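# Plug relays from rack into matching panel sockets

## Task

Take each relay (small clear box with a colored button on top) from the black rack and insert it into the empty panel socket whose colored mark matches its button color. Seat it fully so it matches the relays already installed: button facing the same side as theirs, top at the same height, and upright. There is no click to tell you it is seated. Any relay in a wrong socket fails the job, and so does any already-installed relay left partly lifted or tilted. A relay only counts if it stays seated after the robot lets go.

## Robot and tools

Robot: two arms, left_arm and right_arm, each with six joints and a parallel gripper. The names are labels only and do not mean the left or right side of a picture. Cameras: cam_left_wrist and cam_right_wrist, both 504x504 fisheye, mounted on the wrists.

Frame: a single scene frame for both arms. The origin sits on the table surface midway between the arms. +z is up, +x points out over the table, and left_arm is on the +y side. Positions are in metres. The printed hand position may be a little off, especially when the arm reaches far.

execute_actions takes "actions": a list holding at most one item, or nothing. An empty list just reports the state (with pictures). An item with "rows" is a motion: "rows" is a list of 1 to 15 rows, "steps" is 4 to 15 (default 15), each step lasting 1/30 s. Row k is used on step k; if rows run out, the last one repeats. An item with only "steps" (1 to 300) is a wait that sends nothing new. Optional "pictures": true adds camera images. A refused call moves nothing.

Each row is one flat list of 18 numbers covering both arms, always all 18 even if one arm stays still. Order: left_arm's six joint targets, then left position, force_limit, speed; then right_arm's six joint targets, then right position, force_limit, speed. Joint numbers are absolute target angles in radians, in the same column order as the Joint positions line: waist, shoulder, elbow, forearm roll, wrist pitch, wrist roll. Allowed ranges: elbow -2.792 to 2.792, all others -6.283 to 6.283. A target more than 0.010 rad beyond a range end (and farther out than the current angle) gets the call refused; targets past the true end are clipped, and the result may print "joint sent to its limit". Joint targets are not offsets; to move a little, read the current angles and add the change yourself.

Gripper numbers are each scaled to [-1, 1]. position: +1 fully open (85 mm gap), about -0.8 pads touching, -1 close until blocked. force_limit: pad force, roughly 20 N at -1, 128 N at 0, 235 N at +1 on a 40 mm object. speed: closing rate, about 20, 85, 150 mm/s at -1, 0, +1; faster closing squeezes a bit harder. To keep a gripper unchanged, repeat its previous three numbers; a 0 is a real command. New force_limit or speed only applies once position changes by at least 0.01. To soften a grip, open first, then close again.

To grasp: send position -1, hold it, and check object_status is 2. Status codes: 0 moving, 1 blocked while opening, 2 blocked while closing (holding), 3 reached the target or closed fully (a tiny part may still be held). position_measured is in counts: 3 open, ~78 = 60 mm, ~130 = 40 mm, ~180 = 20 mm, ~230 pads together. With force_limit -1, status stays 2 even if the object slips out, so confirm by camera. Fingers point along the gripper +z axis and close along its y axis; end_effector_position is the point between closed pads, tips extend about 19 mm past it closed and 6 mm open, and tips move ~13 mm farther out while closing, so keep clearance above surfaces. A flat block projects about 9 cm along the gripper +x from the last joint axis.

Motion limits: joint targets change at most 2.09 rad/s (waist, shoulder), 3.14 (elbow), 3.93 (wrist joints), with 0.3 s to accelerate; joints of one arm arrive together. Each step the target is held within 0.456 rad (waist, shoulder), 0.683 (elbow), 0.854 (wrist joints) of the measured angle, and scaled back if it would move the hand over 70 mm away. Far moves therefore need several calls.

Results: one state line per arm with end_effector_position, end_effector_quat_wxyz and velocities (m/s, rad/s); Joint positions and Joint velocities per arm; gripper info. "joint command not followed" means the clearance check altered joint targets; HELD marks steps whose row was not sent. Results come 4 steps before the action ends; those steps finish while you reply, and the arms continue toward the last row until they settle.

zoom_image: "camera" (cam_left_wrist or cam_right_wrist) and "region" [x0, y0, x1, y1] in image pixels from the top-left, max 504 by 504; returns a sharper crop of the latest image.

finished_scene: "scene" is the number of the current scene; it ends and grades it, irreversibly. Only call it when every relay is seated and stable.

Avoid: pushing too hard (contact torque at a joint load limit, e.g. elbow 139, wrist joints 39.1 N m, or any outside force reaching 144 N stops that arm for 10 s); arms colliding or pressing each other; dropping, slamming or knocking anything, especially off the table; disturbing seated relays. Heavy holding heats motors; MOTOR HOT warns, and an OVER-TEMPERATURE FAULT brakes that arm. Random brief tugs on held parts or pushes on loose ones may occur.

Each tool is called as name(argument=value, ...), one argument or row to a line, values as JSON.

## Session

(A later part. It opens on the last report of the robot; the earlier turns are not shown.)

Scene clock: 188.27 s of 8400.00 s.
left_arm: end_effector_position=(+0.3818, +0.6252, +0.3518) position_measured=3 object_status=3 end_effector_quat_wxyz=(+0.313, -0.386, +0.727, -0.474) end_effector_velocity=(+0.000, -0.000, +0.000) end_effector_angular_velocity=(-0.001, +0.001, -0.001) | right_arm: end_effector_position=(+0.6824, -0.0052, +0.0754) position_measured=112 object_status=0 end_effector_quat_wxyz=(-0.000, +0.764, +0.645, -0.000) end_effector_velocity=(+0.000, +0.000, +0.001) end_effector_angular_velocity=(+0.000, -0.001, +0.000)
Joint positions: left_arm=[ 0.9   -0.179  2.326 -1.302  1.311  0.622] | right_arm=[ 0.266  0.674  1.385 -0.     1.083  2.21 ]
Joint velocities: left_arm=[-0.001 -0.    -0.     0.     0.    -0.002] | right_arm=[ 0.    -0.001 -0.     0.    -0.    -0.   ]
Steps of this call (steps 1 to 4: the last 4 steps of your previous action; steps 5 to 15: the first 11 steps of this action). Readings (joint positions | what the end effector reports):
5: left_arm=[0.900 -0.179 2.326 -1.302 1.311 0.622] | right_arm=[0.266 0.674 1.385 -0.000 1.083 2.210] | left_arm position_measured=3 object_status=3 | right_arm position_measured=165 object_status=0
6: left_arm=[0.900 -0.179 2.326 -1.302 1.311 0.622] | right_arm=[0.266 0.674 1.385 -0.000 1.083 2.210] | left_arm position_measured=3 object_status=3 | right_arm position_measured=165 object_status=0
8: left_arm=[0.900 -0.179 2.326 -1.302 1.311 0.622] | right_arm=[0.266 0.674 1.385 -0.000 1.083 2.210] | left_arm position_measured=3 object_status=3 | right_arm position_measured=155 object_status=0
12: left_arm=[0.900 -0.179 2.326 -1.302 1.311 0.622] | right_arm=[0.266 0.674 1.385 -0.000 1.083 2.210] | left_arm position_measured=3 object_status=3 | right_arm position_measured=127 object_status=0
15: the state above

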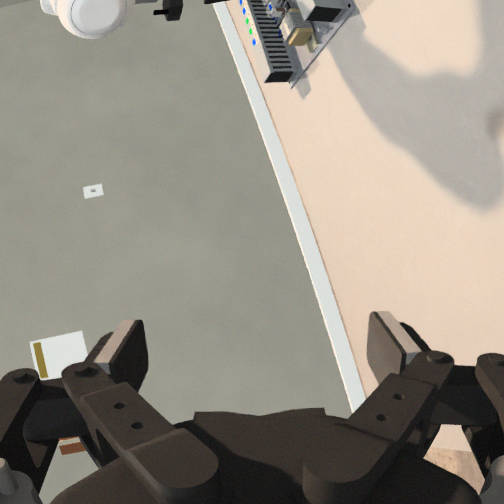

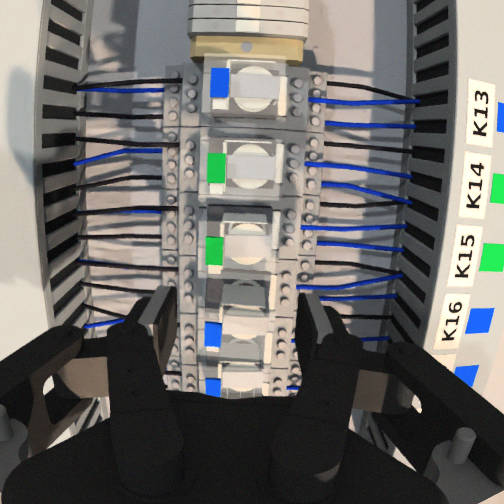

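execute_actions(
  actions=[
    {"rows":[[0.9,-0.179,2.326,-1.302,1.311,0.622,1,0,0,0.2663,0.673,1.3842,0,1.0846,2.21,-1,-0.5,0.5]],"steps":15},
  ],
)

execute_actions(
  actions=[
    {"rows":[[0.9,-0.179,2.326,-1.302,1.311,0.622,1,0,0,0.2663,0.6722,1.3835,0,1.086,2.21,-1,-0.5,0.5],[0.9,-0.179,2.326,-1.302,1.311,0.622,1,0,0,0.2663,0.6712,1.3825,0,1.088,2.21,-1,-0.5,0.5],[0.9,-0.179,2.326,-1.302,1.311,0.622,1,0,0,0.2663,0.6698,1.3812,0,1.0907,2.21,-1,-0.5,0.5],[0.9,-0.179,2.326,-1.302,1.311,0.622,1,0,0,0.2663,0.668,1.3793,0,1.0945,2.21,-1,-0.5,0.5],[0.9,-0.179,2.326,-1.302,1.311,0.622,1,0,0,0.2663,0.6655,1.3768,0,1.0995,2.21,-1,-0.5,0.5],[0.9,-0.179,2.326,-1.302,1.311,0.622,1,0,0,0.2663,0.6525,1.3642,0,1.1249,2.21,-1,-0.5,0.5],[0.9,-0.179,2.326,-1.302,1.311,0.622,1,0,0,0.2663,0.6525,1.3642,0,1.1249,2.21,-1,-0.5,0.5],[0.9,-0.179,2.326,-1.302,1.311,0.622,1,0,0,0.262,0.635,1.3445,0,1.1621,2.21,-1,-0.5,0.5]],"steps":15},
  ],
)

execute_actions(
  actions=[
    {"rows":[[0.9,-0.179,2.326,-1.302,1.311,0.622,1,0,0,0.225,0.60,1.40,0,1.1416,2.17,-1,-0.5,0.5]],"steps":15},
  ],
  pictures=true,
)

Scene clock: 189.07 s of 8400.00 s.
left_arm: end_effector_position=(+0.3818, +0.6252, +0.3518) position_measured=3 object_status=3 end_effector_quat_wxyz=(+0.313, -0.386, +0.727, -0.474) end_effector_velocity=(+0.000, +0.000, -0.000) end_effector_angular_velocity=(-0.000, +0.001, +0.001) | right_arm: end_effector_position=(+0.6824, -0.0052, +0.0767) position_measured=165 object_status=0 end_effector_quat_wxyz=(-0.000, +0.764, +0.645, -0.000) end_effector_velocity=(-0.000, -0.000, +0.001) end_effector_angular_velocity=(+0.001, -0.000, -0.001)
Joint positions: left_arm=[ 0.9   -0.179  2.326 -1.302  1.311  0.622] | right_arm=[ 0.266  0.673  1.384 -0.     1.085  2.21 ]
Joint velocities: left_arm=[-0.001  0.    -0.    -0.    -0.001 -0.002] | right_arm=[-0.    -0.001  0.     0.     0.     0.   ]
Steps of this call (steps 1 to 4: the last 4 steps of your previous action; steps 5 to 13: the robot went on to your last target; steps 14 to 24: the first 11 steps of this action). Readings (joint positions | what the end effector reports):
14: left_arm=[0.900 -0.179 2.326 -1.302 1.311 0.622] | right_arm=[0.266 0.674 1.385 -0.000 1.083 2.210] | left_arm position_measured=3 object_status=3 | right_arm position_measured=110 object_status=0
15: left_arm=[0.900 -0.179 2.326 -1.302 1.311 0.622] | right_arm=[0.266 0.674 1.385 -0.000 1.083 2.210] | left_arm position_measured=3 object_status=3 | right_arm position_measured=111 object_status=0
17: left_arm=[0.900 -0.179 2.326 -1.302 1.311 0.622] | right_arm=[0.266 0.674 1.384 -0.000 1.084 2.210] | left_arm position_measured=3 object_status=3 | right_arm position_measured=123 object_status=0
21: left_arm=[0.900 -0.179 2.326 -1.302 1.311 0.622] | right_arm=[0.266 0.673 1.384 -0.000 1.084 2.210] | left_arm position_measured=3 object_status=3 | right_arm position_measured=162 object_status=0
24: the state above

Scene clock: 189.57 s of 8400.00 s.
left_arm: end_effector_position=(+0.3818, +0.6252, +0.3518) position_measured=3 object_status=3 end_effector_quat_wxyz=(+0.313, -0.386, +0.727, -0.474) end_effector_velocity=(-0.000, +0.000, -0.000) end_effector_angular_velocity=(-0.000, +0.000, +0.001) | right_arm: end_effector_position=(+0.6848, -0.0079, +0.1298) position_measured=165 object_status=2 end_effector_quat_wxyz=(+0.000, +0.766, +0.643, +0.001) end_effector_velocity=(+0.008, -0.014, +0.107) end_effector_angular_velocity=(+0.011, -0.019, -0.019)
Joint positions: left_arm=[ 0.9   -0.179  2.326 -1.302  1.311  0.622] | right_arm=[0.262 0.635 1.345 0.    1.159 2.21 ]
Joint velocities: left_arm=[ 0.001  0.     0.001 -0.    -0.     0.001] | right_arm=[-0.018 -0.08  -0.071  0.001  0.129 -0.   ]
Steps of this call (steps 1 to 4: the last 4 steps of your previous action; steps 5 to 15: the first 11 steps of this action). Readings (joint positions | what the end effector reports):
5: left_arm=[0.900 -0.179 2.326 -1.302 1.311 0.622] | right_arm=[0.266 0.673 1.384 -0.000 1.085 2.210] | left_arm position_measured=3 object_status=3 | right_arm position_measured=165 object_status=2
6: left_arm=[0.900 -0.179 2.326 -1.302 1.311 0.622] | right_arm=[0.266 0.673 1.384 -0.000 1.085 2.210] | left_arm position_measured=3 object_status=3 | right_arm position_measured=165 object_status=2
8: left_arm=[0.900 -0.179 2.326 -1.302 1.311 0.622] | right_arm=[0.266 0.671 1.382 -0.000 1.089 2.210] | left_arm position_measured=3 object_status=3 | right_arm position_measured=165 object_status=2
12: left_arm=[0.900 -0.179 2.326 -1.302 1.311 0.622] | right_arm=[0.266 0.656 1.367 0.000 1.119 2.210] | left_arm position_measured=3 object_status=3 | right_arm position_measured=165 object_status=2
15: the state above

Scene clock: 190.07 s of 8400.00 s.
left_arm: end_effector_position=(+0.3818, +0.6252, +0.3518) position_measured=3 object_status=3 end_effector_quat_wxyz=(+0.313, -0.386, +0.727, -0.474) end_effector_velocity=(-0.000, +0.001, -0.000) end_effector_angular_velocity=(-0.001, +0.001, +0.002) | right_arm: end_effector_position=(+0.6793, -0.0466, +0.1324) position_measured=165 object_status=2 end_effector_quat_wxyz=(+0.000, +0.765, +0.644, -0.000) end_effector_velocity=(+0.000, -0.000, +0.000) end_effector_angular_velocity=(+0.000, -0.001, -0.001)
Joint positions: left_arm=[ 0.9   -0.179  2.326 -1.302  1.311  0.622] | right_arm=[ 0.225  0.6    1.4   -0.     1.142  2.17 ]
Joint velocities: left_arm=[ 0.002  0.     0.001  0.    -0.    -0.   ] | right_arm=[-0.001 -0.     0.     0.    -0.001 -0.   ]
Steps of this call (steps 1 to 4: the last 4 steps of your previous action; steps 5 to 15: the first 11 steps of this action). Readings (joint positions | what the end effector reports):
5: left_arm=[0.900 -0.179 2.326 -1.302 1.311 0.622] | right_arm=[0.262 0.635 1.345 0.000 1.162 2.210] | left_arm position_measured=3 object_status=3 | right_arm position_measured=165 object_status=2
6: left_arm=[0.900 -0.179 2.326 -1.302 1.311 0.622] | right_arm=[0.258 0.632 1.350 0.000 1.161 2.206] | left_arm position_measured=3 object_status=3 | right_arm position_measured=165 object_status=2
8: left_arm=[0.900 -0.179 2.326 -1.302 1.311 0.622] | right_arm=[0.234 0.609 1.386 -0.000 1.148 2.180] | left_arm position_measured=3 object_status=3 | right_arm position_measured=165 object_status=2
12: left_arm=[0.900 -0.179 2.326 -1.302 1.311 0.622] | right_arm=[0.225 0.600 1.400 -0.000 1.142 2.170] | left_arm position_measured=3 object_status=3 | right_arm position_measured=165 object_status=2
15: the state above

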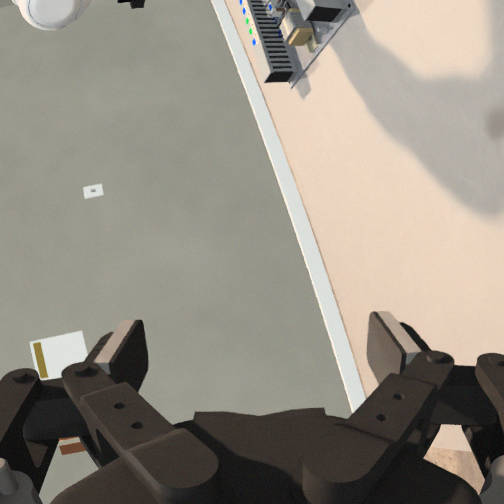

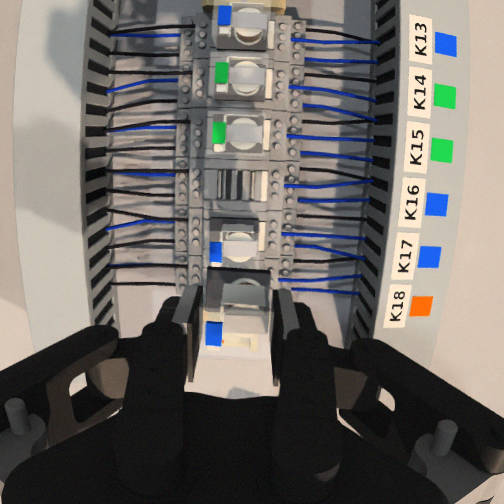

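zoom_image(
  camera="cam_right_wrist",
  region=[170,100,310,280],
)

Region (170, 100, 310, 280) of cam_right_wrist's 504x504 image, scaled by 2.800, with more detail than that image has.

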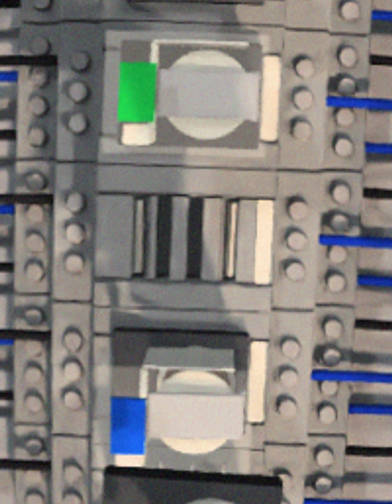

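execute_actions(
  actions=[
    {"rows":[[0.9,-0.179,2.326,-1.302,1.311,0.622,1,0,0,0.2,0.55,1.42,0,1.1716,2.2,-1,-0.5,0.5],[0.9,-0.179,2.326,-1.302,1.311,0.622,1,0,0,0.2,0.55,1.42,0,1.1716,2.2,-1,-0.5,0.5],[0.9,-0.179,2.326,-1.302,1.311,0.622,1,0,0,0.2,0.55,1.42,0,1.1716,2.2,-1,-0.5,0.5],[0.9,-0.179,2.326,-1.302,1.311,0.622,1,0,0,-0.0108,0.4036,1.6385,0,1.0995,2.26,-1,-0.5,0.5]],"steps":15},
  ],
)

execute_actions(
  actions=[
    {"rows":[[0.9,-0.179,2.326,-1.302,1.311,0.622,1,0,0,-0.0108,0.4036,1.6385,0,1.0995,2.26,-1,-0.5,0.5],[0.9,-0.179,2.326,-1.302,1.311,0.622,1,0,0,-0.0108,0.4036,1.6385,0,1.0995,2.26,-1,-0.5,0.5],[0.9,-0.179,2.326,-1.302,1.311,0.622,1,0,0,-0.0108,0.4036,1.6385,0,1.0995,2.26,-1,-0.5,0.5],[0.9,-0.179,2.326,-1.302,1.311,0.622,1,0,0,-0.0108,0.4036,1.6385,0,1.0995,2.26,-1,-0.5,0.5],[0.9,-0.179,2.326,-1.302,1.311,0.622,1,0,0,-0.0108,0.4745,1.705,0,0.9621,2.26,-1,-0.5,0.5]],"steps":15},
  ],
)

execute_actions(
  actions=[
    {"rows":[[0.9,-0.179,2.326,-1.302,1.311,0.622,1,0,0,-0.0108,0.4792,1.7083,0,0.9541,2.26,-1,-0.5,0.5],[0.9,-0.179,2.326,-1.302,1.311,0.622,1,0,0,-0.0108,0.4825,1.7105,0,0.9486,2.26,-1,-0.5,0.5],[0.9,-0.179,2.326,-1.302,1.311,0.622,1,0,0,-0.0108,0.4858,1.7128,0,0.943,2.26,-1,-0.5,0.5],[0.9,-0.179,2.326,-1.302,1.311,0.622,1,0,0,-0.0108,0.489,1.715,0,0.9376,2.26,-1,-0.5,0.5],[0.9,-0.179,2.326,-1.302,1.311,0.622,1,0,0,-0.0108,0.492,1.7172,0,0.9324,2.26,-1,-0.5,0.5],[0.9,-0.179,2.326,-1.302,1.311,0.622,1,0,0,-0.0108,0.495,1.7193,0,0.9273,2.26,-1,-0.5,0.5],[0.9,-0.179,2.326,-1.302,1.311,0.622,1,0,0,-0.0108,0.4975,1.7211,0,0.923,2.26,-1,-0.5,0.5],[0.9,-0.179,2.326,-1.302,1.311,0.622,1,0,0,-0.0108,0.5,1.7228,0,0.9188,2.26,-1,-0.5,0.5],[0.9,-0.179,2.326,-1.302,1.311,0.622,1,0,0,-0.0108,0.502,1.7241,0,0.9155,2.26,-1,-0.5,0.5],[0.9,-0.179,2.326,-1.302,1.311,0.622,1,0,0,-0.0108,0.504,1.7255,0,0.9121,2.26,-1,-0.5,0.5],[0.9,-0.179,2.326,-1.302,1.311,0.622,1,0,0,-0.0108,0.5056,1.7265,0,0.9095,2.26,-1,-0.5,0.5]],"steps":15},
  ],
)

execute_actions(
  actions=[
    {"rows":[[0.9,-0.179,2.326,-1.302,1.311,0.622,1,0,0,-0.0108,0.5056,1.7265,0,0.9095,2.26,0.15,-0.5,0.5],[0.9,-0.179,2.326,-1.302,1.311,0.622,1,0,0,-0.0108,0.5056,1.7265,0,0.9095,2.26,0.15,-0.5,0.5],[0.9,-0.179,2.326,-1.302,1.311,0.622,1,0,0,-0.0108,0.5056,1.7265,0,0.9095,2.26,0.15,-0.5,0.5],[0.9,-0.179,2.326,-1.302,1.311,0.622,1,0,0,-0.0108,0.5056,1.7265,0,0.9095,2.26,0.15,-0.5,0.5],[0.9,-0.179,2.326,-1.302,1.311,0.622,1,0,0,-0.0108,0.5056,1.7265,0,0.9095,2.26,0.15,-0.5,0.5],[0.9,-0.179,2.326,-1.302,1.311,0.622,1,0,0,-0.0108,0.5056,1.7265,0,0.9095,2.26,0.15,-0.5,0.5],[0.9,-0.179,2.326,-1.302,1.311,0.622,1,0,0,-0.0108,0.504,1.7255,0,0.9121,2.26,0.15,-0.5,0.5]],"steps":15},
  ],
  pictures=true,
)

Scene clock: 191.53 s of 8400.00 s.
left_arm: end_effector_position=(+0.3818, +0.6252, +0.3518) position_measured=3 object_status=3 end_effector_quat_wxyz=(+0.313, -0.386, +0.727, -0.474) end_effector_velocity=(-0.000, +0.001, +0.001) end_effector_angular_velocity=(+0.000, -0.001, +0.002) | right_arm: end_effector_position=(+0.6567, -0.1839, +0.1667) position_measured=165 object_status=2 end_effector_quat_wxyz=(-0.000, +0.828, +0.561, -0.001) end_effector_velocity=(-0.123, -0.527, +0.026) end_effector_angular_velocity=(+0.001, -0.004, -0.788)
Joint positions: left_arm=[ 0.9   -0.179  2.326 -1.302  1.311  0.622] | right_arm=[0.078 0.468 1.547 0.    1.128 2.232]
Joint velocities: left_arm=[ 0.002  0.    -0.001  0.     0.001 -0.   ] | right_arm=[-0.602 -0.436  0.625 -0.    -0.194  0.187]
Steps of this call (steps 1 to 4: the last 4 steps of your previous action; steps 5 to 15: the robot went on to your last target; steps 16 to 33: nothing new was sent; steps 34 to 44: the first 11 steps of this action). Readings (joint positions | what the end effector reports):
34: left_arm=[0.900 -0.179 2.326 -1.302 1.311 0.622] | right_arm=[0.225 0.600 1.400 0.000 1.142 2.170] | left_arm position_measured=3 object_status=3 | right_arm position_measured=165 object_status=2
35: left_arm=[0.900 -0.179 2.326 -1.302 1.311 0.622] | right_arm=[0.223 0.596 1.402 0.000 1.143 2.171] | left_arm position_measured=3 object_status=3 | right_arm position_measured=165 object_status=2
37: left_arm=[0.900 -0.179 2.326 -1.302 1.311 0.622] | right_arm=[0.209 0.569 1.413 0.000 1.160 2.188] | left_arm position_measured=3 object_status=3 | right_arm position_measured=165 object_status=2
41: left_arm=[0.900 -0.179 2.326 -1.302 1.311 0.622] | right_arm=[0.138 0.512 1.484 0.000 1.147 2.213] | left_arm position_measured=3 object_status=3 | right_arm position_measured=165 object_status=2
44: the state above

Scene clock: 192.03 s of 8400.00 s.
left_arm: end_effector_position=(+0.3818, +0.6252, +0.3518) position_measured=3 object_status=3 end_effector_quat_wxyz=(+0.313, -0.386, +0.727, -0.474) end_effector_velocity=(+0.000, +0.000, +0.000) end_effector_angular_velocity=(+0.001, -0.000, +0.000) | right_arm: end_effector_position=(+0.6342, -0.2588, +0.0865) position_measured=165 object_status=2 end_effector_quat_wxyz=(-0.000, +0.859, +0.512, -0.001) end_effector_velocity=(-0.002, -0.000, -0.124) end_effector_angular_velocity=(+0.000, -0.000, -0.000)
Joint positions: left_arm=[ 0.9   -0.179  2.326 -1.302  1.311  0.622] | right_arm=[-0.011  0.473  1.704 -0.     0.966  2.26 ]
Joint velocities: left_arm=[ 0.     0.    -0.001  0.    -0.     0.   ] | right_arm=[-0.     0.112  0.089  0.    -0.202  0.   ]
Steps of this call (steps 1 to 4: the last 4 steps of your previous action; steps 5 to 15: the first 11 steps of this action). Readings (joint positions | what the end effector reports):
5: left_arm=[0.900 -0.179 2.326 -1.302 1.311 0.622] | right_arm=[-0.007 0.406 1.635 0.000 1.101 2.259] | left_arm position_measured=3 object_status=3 | right_arm position_measured=165 object_status=2
6: left_arm=[0.900 -0.179 2.326 -1.302 1.311 0.622] | right_arm=[-0.010 0.404 1.638 0.000 1.100 2.260] | left_arm position_measured=3 object_status=3 | right_arm position_measured=165 object_status=2
8: left_arm=[0.900 -0.179 2.326 -1.302 1.311 0.622] | right_arm=[-0.011 0.404 1.638 0.000 1.100 2.260] | left_arm position_measured=3 object_status=3 | right_arm position_measured=165 object_status=2
12: left_arm=[0.900 -0.179 2.326 -1.302 1.311 0.622] | right_arm=[-0.011 0.434 1.668 0.000 1.037 2.260] | left_arm position_measured=3 object_status=3 | right_arm position_measured=165 object_status=2
15: the state above

Scene clock: 192.53 s of 8400.00 s.
left_arm: end_effector_position=(+0.3818, +0.6252, +0.3518) position_measured=3 object_status=3 end_effector_quat_wxyz=(+0.313, -0.386, +0.727, -0.474) end_effector_velocity=(-0.001, +0.000, -0.000) end_effector_angular_velocity=(-0.001, +0.000, +0.002) | right_arm: end_effector_position=(+0.6341, -0.2587, +0.0556) position_measured=165 object_status=2 end_effector_quat_wxyz=(+0.000, +0.859, +0.512, +0.000) end_effector_velocity=(-0.002, +0.000, -0.060) end_effector_angular_velocity=(+0.000, -0.001, +0.001)
Joint positions: left_arm=[ 0.9   -0.179  2.326 -1.302  1.311  0.622] | right_arm=[-0.011  0.503  1.725 -0.     0.914  2.26 ]
Joint velocities: left_arm=[ 0.002 -0.     0.001  0.     0.     0.   ] | right_arm=[ 0.001  0.058  0.039 -0.    -0.098  0.   ]
Steps of this call (steps 1 to 4: the last 4 steps of your previous action; steps 5 to 15: the first 11 steps of this action). Readings (joint positions | what the end effector reports):
5: left_arm=[0.900 -0.179 2.326 -1.302 1.311 0.622] | right_arm=[-0.011 0.475 1.705 -0.000 0.962 2.260] | left_arm position_measured=3 object_status=3 | right_arm position_measured=165 object_status=2
6: left_arm=[0.900 -0.179 2.326 -1.302 1.311 0.622] | right_arm=[-0.011 0.476 1.706 -0.000 0.958 2.260] | left_arm position_measured=3 object_status=3 | right_arm position_measured=165 object_status=2
8: left_arm=[0.900 -0.179 2.326 -1.302 1.311 0.622] | right_arm=[-0.011 0.483 1.711 -0.000 0.947 2.260] | left_arm position_measured=3 object_status=3 | right_arm position_measured=165 object_status=2
12: left_arm=[0.900 -0.179 2.326 -1.302 1.311 0.622] | right_arm=[-0.011 0.495 1.720 -0.000 0.926 2.260] | left_arm position_measured=3 object_status=3 | right_arm position_measured=165 object_status=2
15: the state above

Scene clock: 193.03 s of 8400.00 s.
left_arm: end_effector_position=(+0.3818, +0.6252, +0.3518) position_measured=3 object_status=3 end_effector_quat_wxyz=(+0.313, -0.386, +0.727, -0.474) end_effector_velocity=(-0.000, -0.000, +0.000) end_effector_angular_velocity=(-0.001, -0.000, -0.002) | right_arm: end_effector_position=(+0.6341, -0.2587, +0.0536) position_measured=111 object_status=0 end_effector_quat_wxyz=(-0.000, +0.859, +0.512, -0.000) end_effector_velocity=(-0.000, +0.000, +0.003) end_effector_angular_velocity=(-0.000, +0.000, +0.000)
Joint positions: left_arm=[ 0.9   -0.179  2.326 -1.302  1.311  0.622] | right_arm=[-0.011  0.505  1.726  0.     0.912  2.26 ]
Joint velocities: left_arm=[-0.     0.    -0.    -0.     0.002 -0.   ] | right_arm=[ 0.    -0.004 -0.001 -0.     0.006 -0.   ]
Steps of this call (steps 1 to 4: the last 4 steps of your previous action; steps 5 to 15: the first 11 steps of this action). Readings (joint positions | what the end effector reports):
5: left_arm=[0.900 -0.179 2.326 -1.302 1.311 0.622] | right_arm=[-0.011 0.506 1.726 -0.000 0.910 2.260] | left_arm position_measured=3 object_status=3 | right_arm position_measured=165 object_status=0
6: left_arm=[0.900 -0.179 2.326 -1.302 1.311 0.622] | right_arm=[-0.011 0.506 1.726 -0.000 0.910 2.260] | left_arm position_measured=3 object_status=3 | right_arm position_measured=164 object_status=0
8: left_arm=[0.900 -0.179 2.326 -1.302 1.311 0.622] | right_arm=[-0.011 0.506 1.726 -0.000 0.910 2.260] | left_arm position_measured=3 object_status=3 | right_arm position_measured=151 object_status=0
12: left_arm=[0.900 -0.179 2.326 -1.302 1.311 0.622] | right_arm=[-0.011 0.505 1.726 -0.000 0.910 2.260] | left_arm position_measured=3 object_status=3 | right_arm position_measured=117 object_status=0
15: the state above

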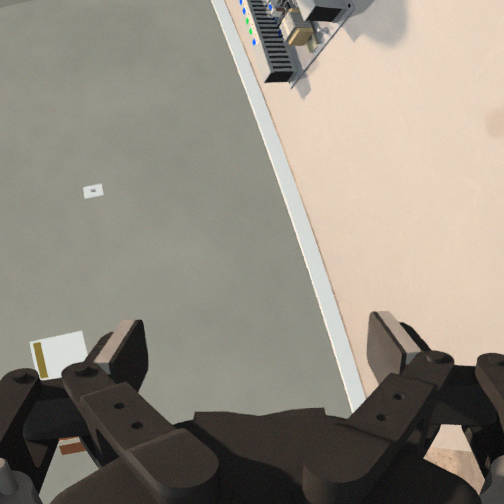

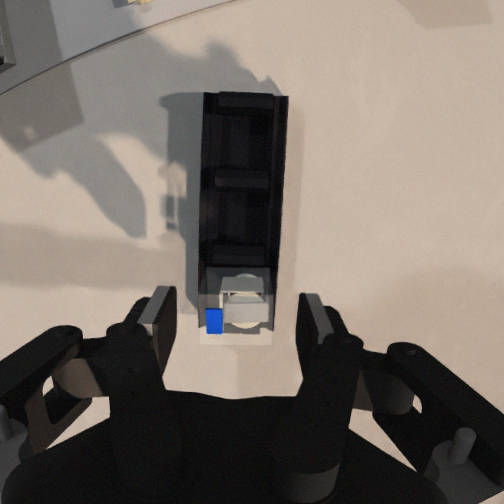

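execute_actions(
  actions=[
    {"rows":[[0.9,-0.179,2.326,-1.302,1.311,0.622,1,0,0,-0.0108,0.504,1.7255,0,0.9121,2.26,-1,-0.1,0.5]],"steps":15},
  ],
)

execute_actions(
  actions=[
    {"rows":[[0.9,-0.179,2.326,-1.302,1.311,0.622,1,0,0,-0.0108,0.503,1.7248,0,0.9138,2.26,-1,-0.1,0.5],[0.9,-0.179,2.326,-1.302,1.311,0.622,1,0,0,-0.0108,0.501,1.7235,0,0.9171,2.26,-1,-0.1,0.5],[0.9,-0.179,2.326,-1.302,1.311,0.622,1,0,0,-0.0108,0.4983,1.7217,0,0.9216,2.26,-1,-0.1,0.5],[0.9,-0.179,2.326,-1.302,1.311,0.622,1,0,0,-0.0108,0.495,1.7193,0,0.9273,2.26,-1,-0.1,0.5],[0.9,-0.179,2.326,-1.302,1.311,0.622,1,0,0,-0.0108,0.489,1.715,0,0.9376,2.26,-1,-0.1,0.5],[0.9,-0.179,2.326,-1.302,1.311,0.622,1,0,0,-0.0108,0.4745,1.705,0,0.9621,2.26,-1,-0.1,0.5],[0.9,-0.179,2.326,-1.302,1.311,0.622,1,0,0,-0.0108,0.4745,1.705,0,0.9621,2.26,-1,-0.1,0.5],[0.9,-0.179,2.326,-1.302,1.311,0.622,1,0,0,-0.0108,0.4036,1.6385,0,1.0995,2.26,-1,-0.1,0.5]],"steps":15},
  ],
)

execute_actions(
  actions=[
    {"rows":[[0.9,-0.179,2.326,-1.302,1.311,0.622,1,0,0,-0.0108,0.4036,1.6385,0,1.0995,2.26,-1,-0.1,0.5],[0.9,-0.179,2.326,-1.302,1.311,0.622,1,0,0,0.2667,0.6112,1.3087,0,1.2217,2.21,-1,-0.1,0.5]],"steps":15},
  ],
)

execute_actions(
  actions=[
    {"rows":[[0.9,-0.179,2.326,-1.302,1.311,0.622,1,0,0,0.2667,0.6112,1.3087,0,1.2217,2.21,-1,-0.1,0.5],[0.9,-0.179,2.326,-1.302,1.311,0.622,1,0,0,0.2667,0.6112,1.3087,0,1.2217,2.21,-1,-0.1,0.5],[0.9,-0.179,2.326,-1.302,1.311,0.622,1,0,0,0.2667,0.6112,1.3087,0,1.2217,2.21,-1,-0.1,0.5],[0.9,-0.179,2.326,-1.302,1.311,0.622,1,0,0,0.2667,0.6112,1.3087,0,1.2217,2.21,-1,-0.1,0.5],[0.9,-0.179,2.326,-1.302,1.311,0.622,1,0,0,0.2667,0.6529,1.3635,0,1.1252,2.21,-1,-0.1,0.5]],"steps":15},
  ],
)

execute_actions(
  actions=[
    {"rows":[[0.9,-0.179,2.326,-1.302,1.311,0.622,1,0,0,0.2667,0.666,1.3763,0,1.0993,2.21,-1,-0.1,0.5]],"steps":15},
  ],
  pictures=true,
)

zoom_image(
  camera="cam_right_wrist",
  region=[150,180,330,400],
)

Scene clock: 193.97 s of 8400.00 s.
left_arm: end_effector_position=(+0.3818, +0.6252, +0.3518) position_measured=3 object_status=3 end_effector_quat_wxyz=(+0.313, -0.386, +0.727, -0.474) end_effector_velocity=(+0.000, -0.000, +0.000) end_effector_angular_velocity=(+0.001, -0.001, -0.001) | right_arm: end_effector_position=(+0.6341, -0.2587, +0.0542) position_measured=167 object_status=0 end_effector_quat_wxyz=(+0.000, +0.859, +0.512, +0.000) end_effector_velocity=(-0.000, +0.000, +0.000) end_effector_angular_velocity=(+0.001, +0.000, -0.000)
Joint positions: left_arm=[ 0.9   -0.179  2.326 -1.302  1.311  0.622] | right_arm=[-0.011  0.504  1.725  0.     0.912  2.26 ]
Joint velocities: left_arm=[-0.001  0.    -0.001  0.    -0.     0.001] | right_arm=[ 0.    -0.     0.     0.001  0.    -0.   ]
Steps of this call (steps 1 to 4: the last 4 steps of your previous action; steps 5 to 15: the robot went on to your last target; steps 16 to 17: nothing new was sent; steps 18 to 28: the first 11 steps of this action). Readings (joint positions | what the end effector reports):
18: left_arm=[0.900 -0.179 2.326 -1.302 1.311 0.622] | right_arm=[-0.011 0.504 1.725 0.000 0.912 2.260] | left_arm position_measured=3 object_status=3 | right_arm position_measured=110 object_status=0
19: left_arm=[0.900 -0.179 2.326 -1.302 1.311 0.622] | right_arm=[-0.011 0.504 1.725 0.000 0.912 2.260] | left_arm position_measured=3 object_status=3 | right_arm position_measured=111 object_status=0
21: left_arm=[0.900 -0.179 2.326 -1.302 1.311 0.622] | right_arm=[-0.011 0.504 1.725 0.000 0.912 2.260] | left_arm position_measured=3 object_status=3 | right_arm position_measured=123 object_status=0
25: left_arm=[0.900 -0.179 2.326 -1.302 1.311 0.622] | right_arm=[-0.011 0.504 1.725 0.000 0.912 2.260] | left_arm position_measured=3 object_status=3 | right_arm position_measured=162 object_status=0
28: the state above

Scene clock: 194.47 s of 8400.00 s.
left_arm: end_effector_position=(+0.3818, +0.6252, +0.3518) position_measured=3 object_status=3 end_effector_quat_wxyz=(+0.313, -0.386, +0.727, -0.474) end_effector_velocity=(+0.001, +0.000, +0.000) end_effector_angular_velocity=(+0.002, -0.000, -0.000) | right_arm: end_effector_position=(+0.6356, -0.2584, +0.1308) position_measured=167 object_status=2 end_effector_quat_wxyz=(+0.000, +0.859, +0.512, +0.000) end_effector_velocity=(+0.028, +0.006, +0.644) end_effector_angular_velocity=(+0.018, -0.086, -0.001)
Joint positions: left_arm=[ 0.9   -0.179  2.326 -1.302  1.311  0.622] | right_arm=[-0.011  0.436  1.669  0.     1.037  2.26 ]
Joint velocities: left_arm=[-0.001  0.    -0.001 -0.    -0.001  0.001] | right_arm=[ 0.    -0.528 -0.522  0.002  0.963  0.   ]
Steps of this call (steps 1 to 4: the last 4 steps of your previous action; steps 5 to 15: the first 11 steps of this action). Readings (joint positions | what the end effector reports):
5: left_arm=[0.900 -0.179 2.326 -1.302 1.311 0.622] | right_arm=[-0.011 0.504 1.725 0.000 0.912 2.260] | left_arm position_measured=3 object_status=3 | right_arm position_measured=167 object_status=2
6: left_arm=[0.900 -0.179 2.326 -1.302 1.311 0.622] | right_arm=[-0.011 0.503 1.725 0.000 0.913 2.260] | left_arm position_measured=3 object_status=3 | right_arm position_measured=167 object_status=2
8: left_arm=[0.900 -0.179 2.326 -1.302 1.311 0.622] | right_arm=[-0.011 0.500 1.723 0.000 0.919 2.260] | left_arm position_measured=3 object_status=3 | right_arm position_measured=167 object_status=2
12: left_arm=[0.900 -0.179 2.326 -1.302 1.311 0.622] | right_arm=[-0.011 0.478 1.707 0.000 0.955 2.260] | left_arm position_measured=3 object_status=3 | right_arm position_measured=167 object_status=2
15: the state above

Scene clock: 194.97 s of 8400.00 s.
left_arm: end_effector_position=(+0.3818, +0.6252, +0.3518) position_measured=3 object_status=3 end_effector_quat_wxyz=(+0.313, -0.386, +0.727, -0.474) end_effector_velocity=(-0.000, -0.000, -0.000) end_effector_angular_velocity=(+0.001, -0.000, +0.000) | right_arm: end_effector_position=(+0.6740, -0.1214, +0.1725) position_measured=167 object_status=2 end_effector_quat_wxyz=(+0.000, +0.809, +0.588, +0.000) end_effector_velocity=(+0.090, +0.539, -0.004) end_effector_angular_velocity=(-0.001, +0.001, +0.685)
Joint positions: left_arm=[ 0.9   -0.179  2.326 -1.302  1.311  0.622] | right_arm=[0.145 0.52  1.454 0.    1.168 2.232]
Joint velocities: left_arm=[ 0.    -0.     0.001 -0.    -0.001  0.001] | right_arm=[ 0.579  0.435 -0.687 -0.     0.254 -0.106]
Steps of this call (steps 1 to 4: the last 4 steps of your previous action; steps 5 to 15: the first 11 steps of this action). Readings (joint positions | what the end effector reports):
5: left_arm=[0.900 -0.179 2.326 -1.302 1.311 0.622] | right_arm=[-0.011 0.403 1.639 0.000 1.099 2.260] | left_arm position_measured=3 object_status=3 | right_arm position_measured=167 object_status=2
6: left_arm=[0.900 -0.179 2.326 -1.302 1.311 0.622] | right_arm=[-0.011 0.403 1.639 0.000 1.099 2.260] | left_arm position_measured=3 object_status=3 | right_arm position_measured=167 object_status=2
8: left_arm=[0.900 -0.179 2.326 -1.302 1.311 0.622] | right_arm=[0.004 0.414 1.621 0.000 1.106 2.258] | left_arm position_measured=3 object_status=3 | right_arm position_measured=167 object_status=2
12: left_arm=[0.900 -0.179 2.326 -1.302 1.311 0.622] | right_arm=[0.086 0.475 1.524 0.000 1.142 2.243] | left_arm position_measured=3 object_status=3 | right_arm position_measured=167 object_status=2
15: the state above

Scene clock: 195.47 s of 8400.00 s.
left_arm: end_effector_position=(+0.3818, +0.6252, +0.3518) position_measured=3 object_status=3 end_effector_quat_wxyz=(+0.313, -0.386, +0.727, -0.474) end_effector_velocity=(-0.000, -0.000, +0.000) end_effector_angular_velocity=(+0.001, -0.001, -0.000) | right_arm: end_effector_position=(+0.6826, -0.0049, +0.1041) position_measured=167 object_status=2 end_effector_quat_wxyz=(-0.000, +0.764, +0.645, -0.001) end_effector_velocity=(+0.013, +0.012, +0.018) end_effector_angular_velocity=(+0.031, -0.040, -0.003)
Joint positions: left_arm=[ 0.9   -0.179  2.326 -1.302  1.311  0.622] | right_arm=[ 0.267  0.654  1.363 -0.     1.126  2.21 ]
Joint velocities: left_arm=[ 0.001 -0.001  0.    -0.     0.001  0.001] | right_arm=[ 0.002 -0.009 -0.02   0.011 -0.02  -0.   ]
Steps of this call (steps 1 to 4: the last 4 steps of your previous action; steps 5 to 15: the first 11 steps of this action). Readings (joint positions | what the end effector reports):
5: left_arm=[0.900 -0.179 2.326 -1.302 1.311 0.622] | right_arm=[0.241 0.592 1.340 0.000 1.210 2.215] | left_arm position_measured=3 object_status=3 | right_arm position_measured=167 object_status=2
6: left_arm=[0.900 -0.179 2.326 -1.302 1.311 0.622] | right_arm=[0.255 0.603 1.323 0.000 1.216 2.212] | left_arm position_measured=3 object_status=3 | right_arm position_measured=167 object_status=2
8: left_arm=[0.900 -0.179 2.326 -1.302 1.311 0.622] | right_arm=[0.266 0.611 1.310 0.000 1.221 2.210] | left_arm position_measured=3 object_status=3 | right_arm position_measured=167 object_status=2
12: left_arm=[0.900 -0.179 2.326 -1.302 1.311 0.622] | right_arm=[0.266 0.636 1.342 0.000 1.163 2.210] | left_arm position_measured=3 object_status=3 | right_arm position_measured=167 object_status=2
15: the state above

Scene clock: 195.97 s of 8400.00 s.
left_arm: end_effector_position=(+0.3818, +0.6252, +0.3518) position_measured=3 object_status=3 end_effector_quat_wxyz=(+0.313, -0.386, +0.727, -0.474) end_effector_velocity=(+0.000, -0.001, +0.000) end_effector_angular_velocity=(+0.001, -0.001, -0.002) | right_arm: end_effector_position=(+0.6827, -0.0046, +0.0869) position_measured=167 object_status=2 end_effector_quat_wxyz=(-0.000, +0.764, +0.645, +0.000) end_effector_velocity=(-0.000, -0.000, -0.001) end_effector_angular_velocity=(-0.001, +0.001, +0.000)
Joint positions: left_arm=[ 0.9   -0.179  2.326 -1.302  1.311  0.622] | right_arm=[0.267 0.666 1.376 0.    1.099 2.21 ]
Joint velocities: left_arm=[-0.001 -0.    -0.     0.    -0.     0.   ] | right_arm=[ 0.     0.     0.001 -0.    -0.     0.   ]
Steps of this call (steps 1 to 4: the last 4 steps of your previous action; steps 5 to 15: the first 11 steps of this action). Readings (joint positions | what the end effector reports):
5: left_arm=[0.900 -0.179 2.326 -1.302 1.311 0.622] | right_arm=[0.267 0.653 1.364 -0.000 1.125 2.210] | left_arm position_measured=3 object_status=3 | right_arm position_measured=167 object_status=2
6: left_arm=[0.900 -0.179 2.326 -1.302 1.311 0.622] | right_arm=[0.267 0.656 1.366 0.000 1.118 2.210] | left_arm position_measured=3 object_status=3 | right_arm position_measured=167 object_status=2
8: left_arm=[0.900 -0.179 2.326 -1.302 1.311 0.622] | right_arm=[0.267 0.666 1.377 0.000 1.101 2.210] | left_arm position_measured=3 object_status=3 | right_arm position_measured=167 object_status=2
12: left_arm=[0.900 -0.179 2.326 -1.302 1.311 0.622] | right_arm=[0.267 0.666 1.376 0.000 1.099 2.210] | left_arm position_measured=3 object_status=3 | right_arm position_measured=167 object_status=2
15: the state above

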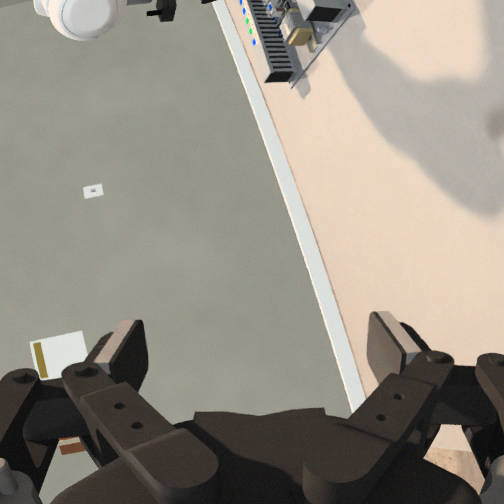

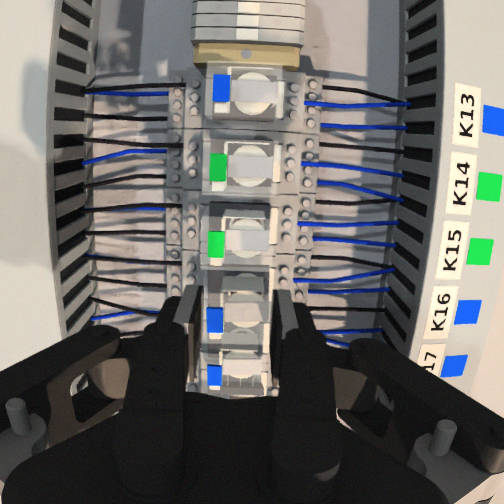

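Region (150, 180, 330, 400) of cam_right_wrist's 504x504 image, scaled by 2.291, with more detail than that image has; it fills the left 412 columns of this view, and the rest is white.

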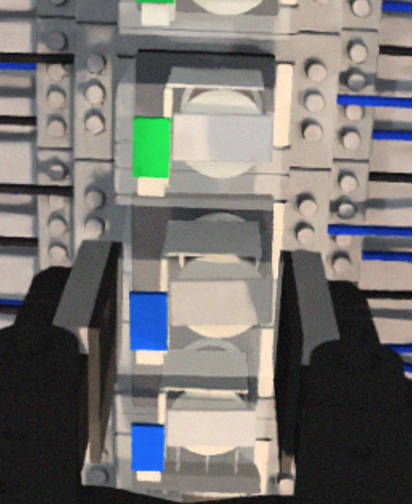

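execute_actions(
  actions=[
    {"rows":[[0.9,-0.179,2.326,-1.302,1.311,0.622,1,0,0,0.2667,0.6675,1.3777,0,1.0964,2.21,-1,-0.1,0.5],[0.9,-0.179,2.326,-1.302,1.311,0.622,1,0,0,0.2667,0.6686,1.3788,0,1.0943,2.21,-1,-0.1,0.5],[0.9,-0.179,2.326,-1.302,1.311,0.622,1,0,0,0.2667,0.6693,1.3795,0,1.0928,2.21,-1,-0.1,0.5],[0.9,-0.179,2.326,-1.302,1.311,0.622,1,0,0,0.2667,0.67,1.3802,0,1.0914,2.21,-1,-0.1,0.5],[0.9,-0.179,2.326,-1.302,1.311,0.622,1,0,0,0.2667,0.6704,1.3806,0,1.0907,2.21,-1,-0.1,0.5],[0.9,-0.179,2.326,-1.302,1.311,0.622,1,0,0,0.2667,0.6707,1.3809,0,1.0899,2.21,-1,-0.1,0.5],[0.9,-0.179,2.326,-1.302,1.311,0.622,1,0,0,0.2667,0.6711,1.3813,0,1.0892,2.21,-1,-0.1,0.5]],"steps":15},
  ],
  pictures=true,
)

Scene clock: 196.57 s of 8400.00 s.
left_arm: end_effector_position=(+0.3818, +0.6252, +0.3518) position_measured=3 object_status=3 end_effector_quat_wxyz=(+0.313, -0.386, +0.727, -0.474) end_effector_velocity=(+0.000, -0.001, -0.000) end_effector_angular_velocity=(+0.002, -0.001, -0.002) | right_arm: end_effector_position=(+0.6827, -0.0046, +0.0807) position_measured=167 object_status=2 end_effector_quat_wxyz=(+0.000, +0.764, +0.645, +0.000) end_effector_velocity=(-0.000, -0.000, -0.002) end_effector_angular_velocity=(-0.000, +0.001, -0.000)
Joint positions: left_arm=[ 0.9   -0.179  2.326 -1.302  1.311  0.622] | right_arm=[ 0.267  0.67   1.381 -0.     1.089  2.21 ]
Joint velocities: left_arm=[-0.002  0.     0.     0.    -0.     0.002] | right_arm=[-0.     0.001  0.002 -0.    -0.002 -0.   ]
Steps of this call (steps 1 to 4: the last 4 steps of your previous action; steps 5 to 7: the robot went on to your last target; steps 8 to 18: the first 11 steps of this action). Readings (joint positions | what the end effector reports):
8: left_arm=[0.900 -0.179 2.326 -1.302 1.311 0.622] | right_arm=[0.267 0.666 1.376 0.000 1.099 2.210] | left_arm position_measured=3 object_status=3 | right_arm position_measured=167 object_status=2
9: left_arm=[0.900 -0.179 2.326 -1.302 1.311 0.622] | right_arm=[0.267 0.666 1.377 0.000 1.098 2.210] | left_arm position_measured=3 object_status=3 | right_arm position_measured=167 object_status=2
11: left_arm=[0.900 -0.179 2.326 -1.302 1.311 0.622] | right_arm=[0.267 0.668 1.379 0.000 1.094 2.210] | left_arm position_measured=3 object_status=3 | right_arm position_measured=167 object_status=2
15: left_arm=[0.900 -0.179 2.326 -1.302 1.311 0.622] | right_arm=[0.267 0.670 1.381 -0.000 1.090 2.210] | left_arm position_measured=3 object_status=3 | right_arm position_measured=167 object_status=2
18: the state above

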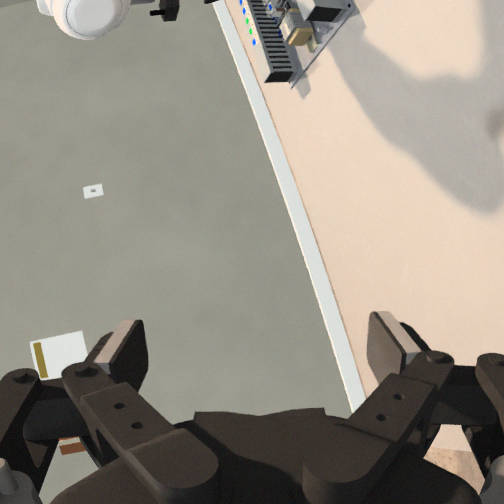

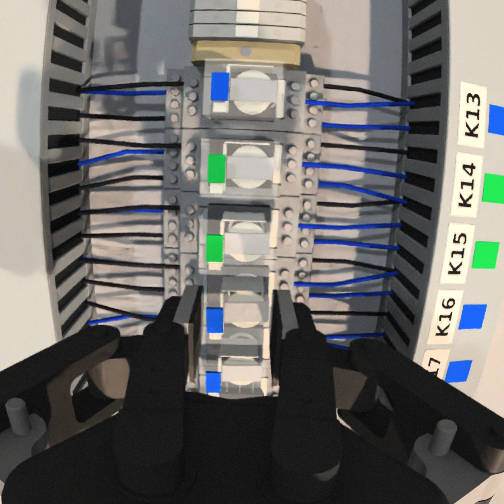

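execute_actions(
  actions=[
    {"rows":[[0.9,-0.179,2.326,-1.302,1.311,0.622,1,0,0,0.2667,0.6714,1.3816,0,1.0886,2.21,-1,-0.1,0.5],[0.9,-0.179,2.326,-1.302,1.311,0.622,1,0,0,0.2667,0.6714,1.3816,0,1.0886,2.21,-1,-0.1,0.5],[0.9,-0.179,2.326,-1.302,1.311,0.622,1,0,0,0.2667,0.6717,1.3819,0,1.0879,2.21,-1,-0.1,0.5],[0.9,-0.179,2.326,-1.302,1.311,0.622,1,0,0,0.2667,0.6717,1.3819,0,1.0879,2.21,-1,-0.1,0.5],[0.9,-0.179,2.326,-1.302,1.311,0.622,1,0,0,0.2667,0.6721,1.3823,0,1.0872,2.21,-1,-0.1,0.5],[0.9,-0.179,2.326,-1.302,1.311,0.622,1,0,0,0.2667,0.6721,1.3823,0,1.0872,2.21,-1,-0.1,0.5],[0.9,-0.179,2.326,-1.302,1.311,0.622,1,0,0,0.2667,0.6725,1.3827,0,1.0865,2.21,-1,-0.1,0.5]],"steps":12},
  ],
  pictures=true,
)

Scene clock: 197.13 s of 8400.00 s.
left_arm: end_effector_position=(+0.3818, +0.6252, +0.3518) position_measured=3 object_status=3 end_effector_quat_wxyz=(+0.313, -0.386, +0.727, -0.474) end_effector_velocity=(+0.000, -0.000, -0.000) end_effector_angular_velocity=(+0.001, -0.001, -0.001) | right_arm: end_effector_position=(+0.6827, -0.0046, +0.0789) position_measured=167 object_status=2 end_effector_quat_wxyz=(+0.000, +0.764, +0.645, +0.000) end_effector_velocity=(+0.002, -0.000, -0.006) end_effector_angular_velocity=(+0.004, -0.008, -0.001)
Joint positions: left_arm=[ 0.9   -0.179  2.326 -1.302  1.311  0.622] | right_arm=[ 0.267  0.672  1.382 -0.     1.087  2.21 ]
Joint velocities: left_arm=[-0.001  0.    -0.    -0.    -0.     0.001] | right_arm=[-0.001  0.004  0.006 -0.    -0.019  0.   ]
Steps of this call (steps 1 to 4: the last 4 steps of your previous action; steps 5 to 9: the robot went on to your last target; steps 10 to 17: the first 8 steps of this action). Readings (joint positions | what the end effector reports):
10: left_arm=[0.900 -0.179 2.326 -1.302 1.311 0.622] | right_arm=[0.267 0.671 1.381 -0.000 1.089 2.210] | left_arm position_measured=3 object_status=3 | right_arm position_measured=167 object_status=2
11: left_arm=[0.900 -0.179 2.326 -1.302 1.311 0.622] | right_arm=[0.267 0.671 1.381 -0.000 1.089 2.210] | left_arm position_measured=3 object_status=3 | right_arm position_measured=167 object_status=2
13: left_arm=[0.900 -0.179 2.326 -1.302 1.311 0.622] | right_arm=[0.267 0.671 1.382 -0.000 1.088 2.210] | left_arm position_measured=3 object_status=3 | right_arm position_measured=167 object_status=2
17: the state above

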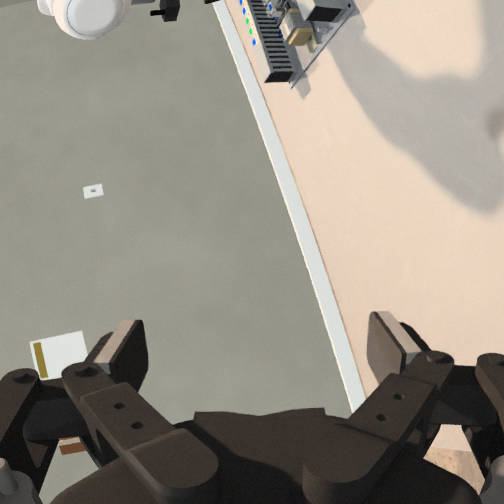

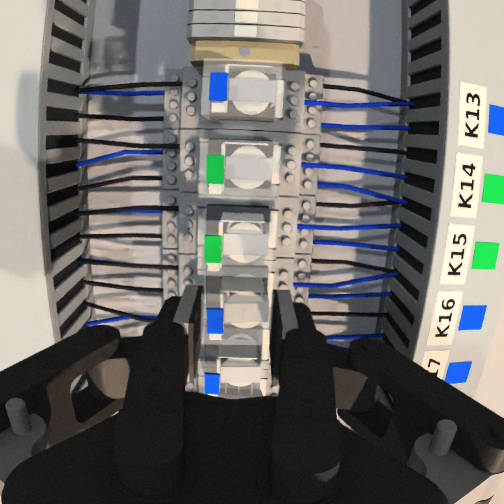

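execute_actions(
  actions=[
    {"rows":[[0.9,-0.179,2.326,-1.302,1.311,0.622,1,0,0,0.2667,0.6725,1.3827,0,1.0865,2.21,-1,-0.1,0.5]],"steps":6},
  ],
  pictures=true,
)

zoom_image(
  camera="cam_right_wrist",
  region=[150,180,330,400],
)

Scene clock: 207.20 s of 8400.00 s.
left_arm: end_effector_position=(+0.3818, +0.6252, +0.3518) position_measured=3 object_status=3 end_effector_quat_wxyz=(+0.313, -0.386, +0.727, -0.474) end_effector_velocity=(-0.000, +0.001, +0.000) end_effector_angular_velocity=(+0.000, -0.000, +0.002) | right_arm: end_effector_position=(+0.6837, -0.0042, +0.0811) position_measured=167 object_status=2 end_effector_quat_wxyz=(+0.000, +0.764, +0.645, +0.002) end_effector_velocity=(-0.000, +0.000, -0.001) end_effector_angular_velocity=(-0.000, +0.001, +0.000)
Joint positions: left_arm=[ 0.9   -0.179  2.326 -1.302  1.311  0.622] | right_arm=[ 0.267  0.671  1.38  -0.     1.088  2.21 ]
Joint velocities: left_arm=[ 0.001 -0.    -0.001 -0.    -0.    -0.001] | right_arm=[ 0.     0.001 -0.     0.    -0.    -0.   ]
FORCE FAULT: contact force on the right arm reached its limit, and that arm stopped for 10 seconds. The contact can be on any part of that arm, not only on its tool. That arm's remaining commands of this call were not run. That arm holds still and accepts commands again. Move the arm away from the contact; if what it grips holds it there, let go first. Pushing or pulling that hard again can fault the arm again.
Kept back: nothing.
The stop of the right arm began at step 2 of this call (marked STOPPED below). From that step on that arm followed nothing that you had sent. 9 of its steps, steps kept back included, did not run and will not run. The other arm was sent all steps of this action in this call, none kept back. Nothing is kept back now, and the robot has no last target.
Steps of this call (steps 1 to 4: the last 4 steps of your previous action; steps 5 to 7: the robot went on to your last target; steps 8 to 9: the first 2 steps of this action; steps 10 to 13: the last 4 steps of this action, not kept back; steps 14 to 302: the stop continued). Readings (joint positions | what the end effector reports):
1: left_arm=[0.900 -0.179 2.326 -1.302 1.311 0.622] | right_arm=[0.267 0.672 1.382 -0.000 1.087 2.210] | left_arm position_measured=3 object_status=3 | right_arm position_measured=167 object_status=2
2: left_arm=[0.900 -0.179 2.326 -1.302 1.311 0.622] | right_arm=[0.267 0.671 1.381 -0.000 1.087 2.210] | left_arm position_measured=3 object_status=3 | right_arm position_measured=167 object_status=2 STOPPED (the right arm)
4: left_arm=[0.900 -0.179 2.326 -1.302 1.311 0.622] | right_arm=[0.267 0.671 1.380 -0.000 1.088 2.210] | left_arm position_measured=3 object_status=3 | right_arm position_measured=167 object_status=2
8: left_arm=[0.900 -0.179 2.326 -1.302 1.311 0.622] | right_arm=[0.267 0.671 1.380 -0.000 1.088 2.210] | left_arm position_measured=3 object_status=3 | right_arm position_measured=167 object_status=2
302: the state above

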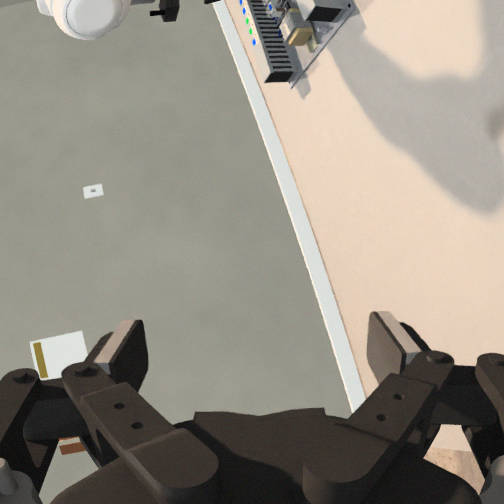

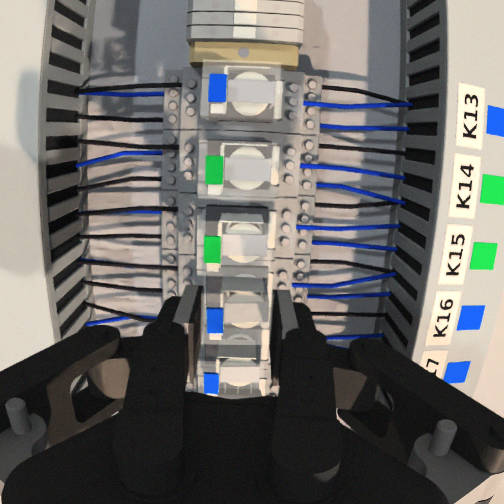

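Region (150, 180, 330, 400) of cam_right_wrist's 504x504 image, scaled by 2.291, with more detail than that image has; it fills the left 412 columns of this view, and the rest is white.

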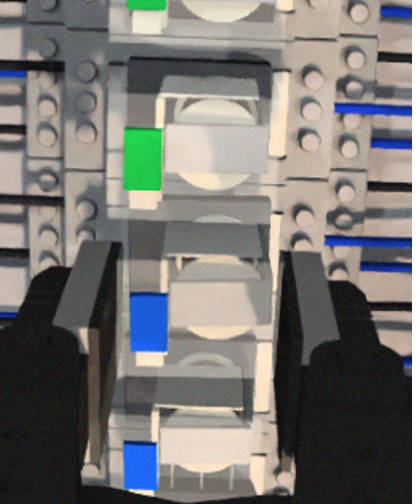

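execute_actions(
  actions=[
    {"rows":[[0.9,-0.179,2.326,-1.302,1.311,0.622,1,0,0,0.2667,0.6689,1.3791,0,1.0936,2.21,-1,-0.1,0.5],[0.9,-0.179,2.326,-1.302,1.311,0.622,1,0,0,0.2667,0.6689,1.3791,0,1.0936,2.21,-1,-0.1,0.5],[0.9,-0.179,2.326,-1.302,1.311,0.622,1,0,0,0.2667,0.6689,1.3791,0,1.0936,2.21,-1,-0.1,0.5],[0.9,-0.179,2.326,-1.302,1.311,0.622,1,0,0,0.2667,0.6689,1.3791,0,1.0936,2.21,-1,-0.1,0.5],[0.9,-0.179,2.326,-1.302,1.311,0.622,1,0,0,0.2672,0.6677,1.3811,0,1.0928,2.21,-1,-0.1,0.5]],"steps":15},
  ],
  pictures=true,
)

zoom_image(
  camera="cam_right_wrist",
  region=[150,180,330,400],
)

Scene clock: 208.03 s of 8400.00 s.
left_arm: end_effector_position=(+0.3818, +0.6252, +0.3518) position_measured=3 object_status=3 end_effector_quat_wxyz=(+0.313, -0.386, +0.727, -0.474) end_effector_velocity=(-0.000, -0.000, -0.000) end_effector_angular_velocity=(-0.000, +0.000, -0.000) | right_arm: end_effector_position=(+0.6816, -0.0047, +0.0830) position_measured=167 object_status=2 end_effector_quat_wxyz=(-0.000, +0.764, +0.645, -0.000) end_effector_velocity=(-0.000, -0.000, +0.000) end_effector_angular_velocity=(-0.000, +0.000, +0.000)
Joint positions: left_arm=[ 0.9   -0.179  2.326 -1.302  1.311  0.622] | right_arm=[ 0.267  0.668  1.381 -0.     1.093  2.21 ]
Joint velocities: left_arm=[-0.  0.  0. -0.  0. -0.] | right_arm=[ 0.    -0.001  0.001 -0.    -0.    -0.   ]
Steps of this call (steps 1 to 14: nothing new was sent; steps 15 to 25: the first 11 steps of this action). Readings (joint positions | what the end effector reports):
15: left_arm=[0.900 -0.179 2.326 -1.302 1.311 0.622] | right_arm=[0.267 0.670 1.380 -0.000 1.088 2.210] | left_arm position_measured=3 object_status=3 | right_arm position_measured=167 object_status=2
16: left_arm=[0.900 -0.179 2.326 -1.302 1.311 0.622] | right_arm=[0.267 0.670 1.380 -0.000 1.090 2.210] | left_arm position_measured=3 object_status=3 | right_arm position_measured=167 object_status=2
18: left_arm=[0.900 -0.179 2.326 -1.302 1.311 0.622] | right_arm=[0.267 0.669 1.379 -0.000 1.093 2.210] | left_arm position_measured=3 object_status=3 | right_arm position_measured=167 object_status=2
22: left_arm=[0.900 -0.179 2.326 -1.302 1.311 0.622] | right_arm=[0.267 0.668 1.381 -0.000 1.093 2.210] | left_arm position_measured=3 object_status=3 | right_arm position_measured=167 object_status=2
25: the state above

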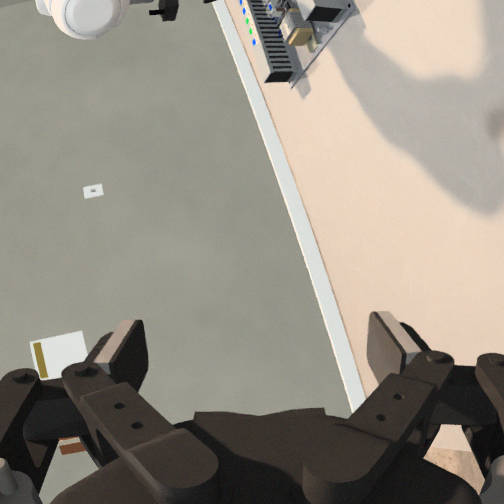

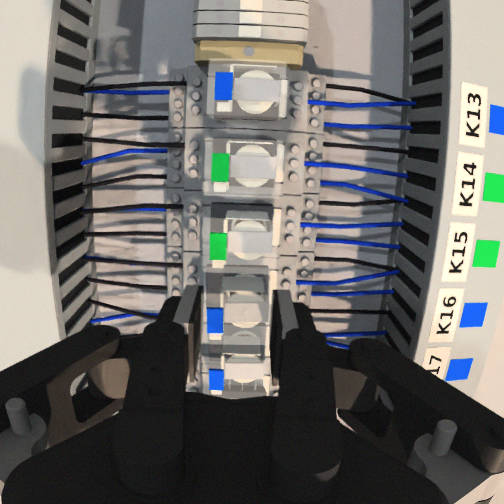

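Region (150, 180, 330, 400) of cam_right_wrist's 504x504 image, scaled by 2.291, with more detail than that image has; it fills the left 412 columns of this view, and the rest is white.

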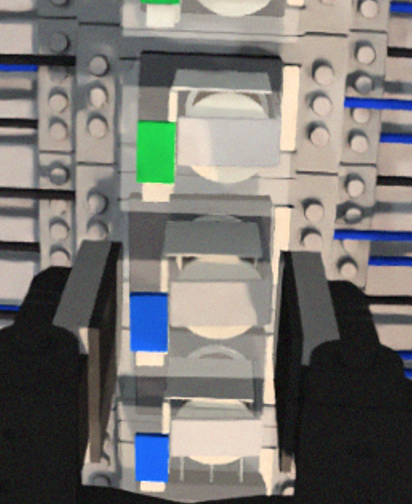

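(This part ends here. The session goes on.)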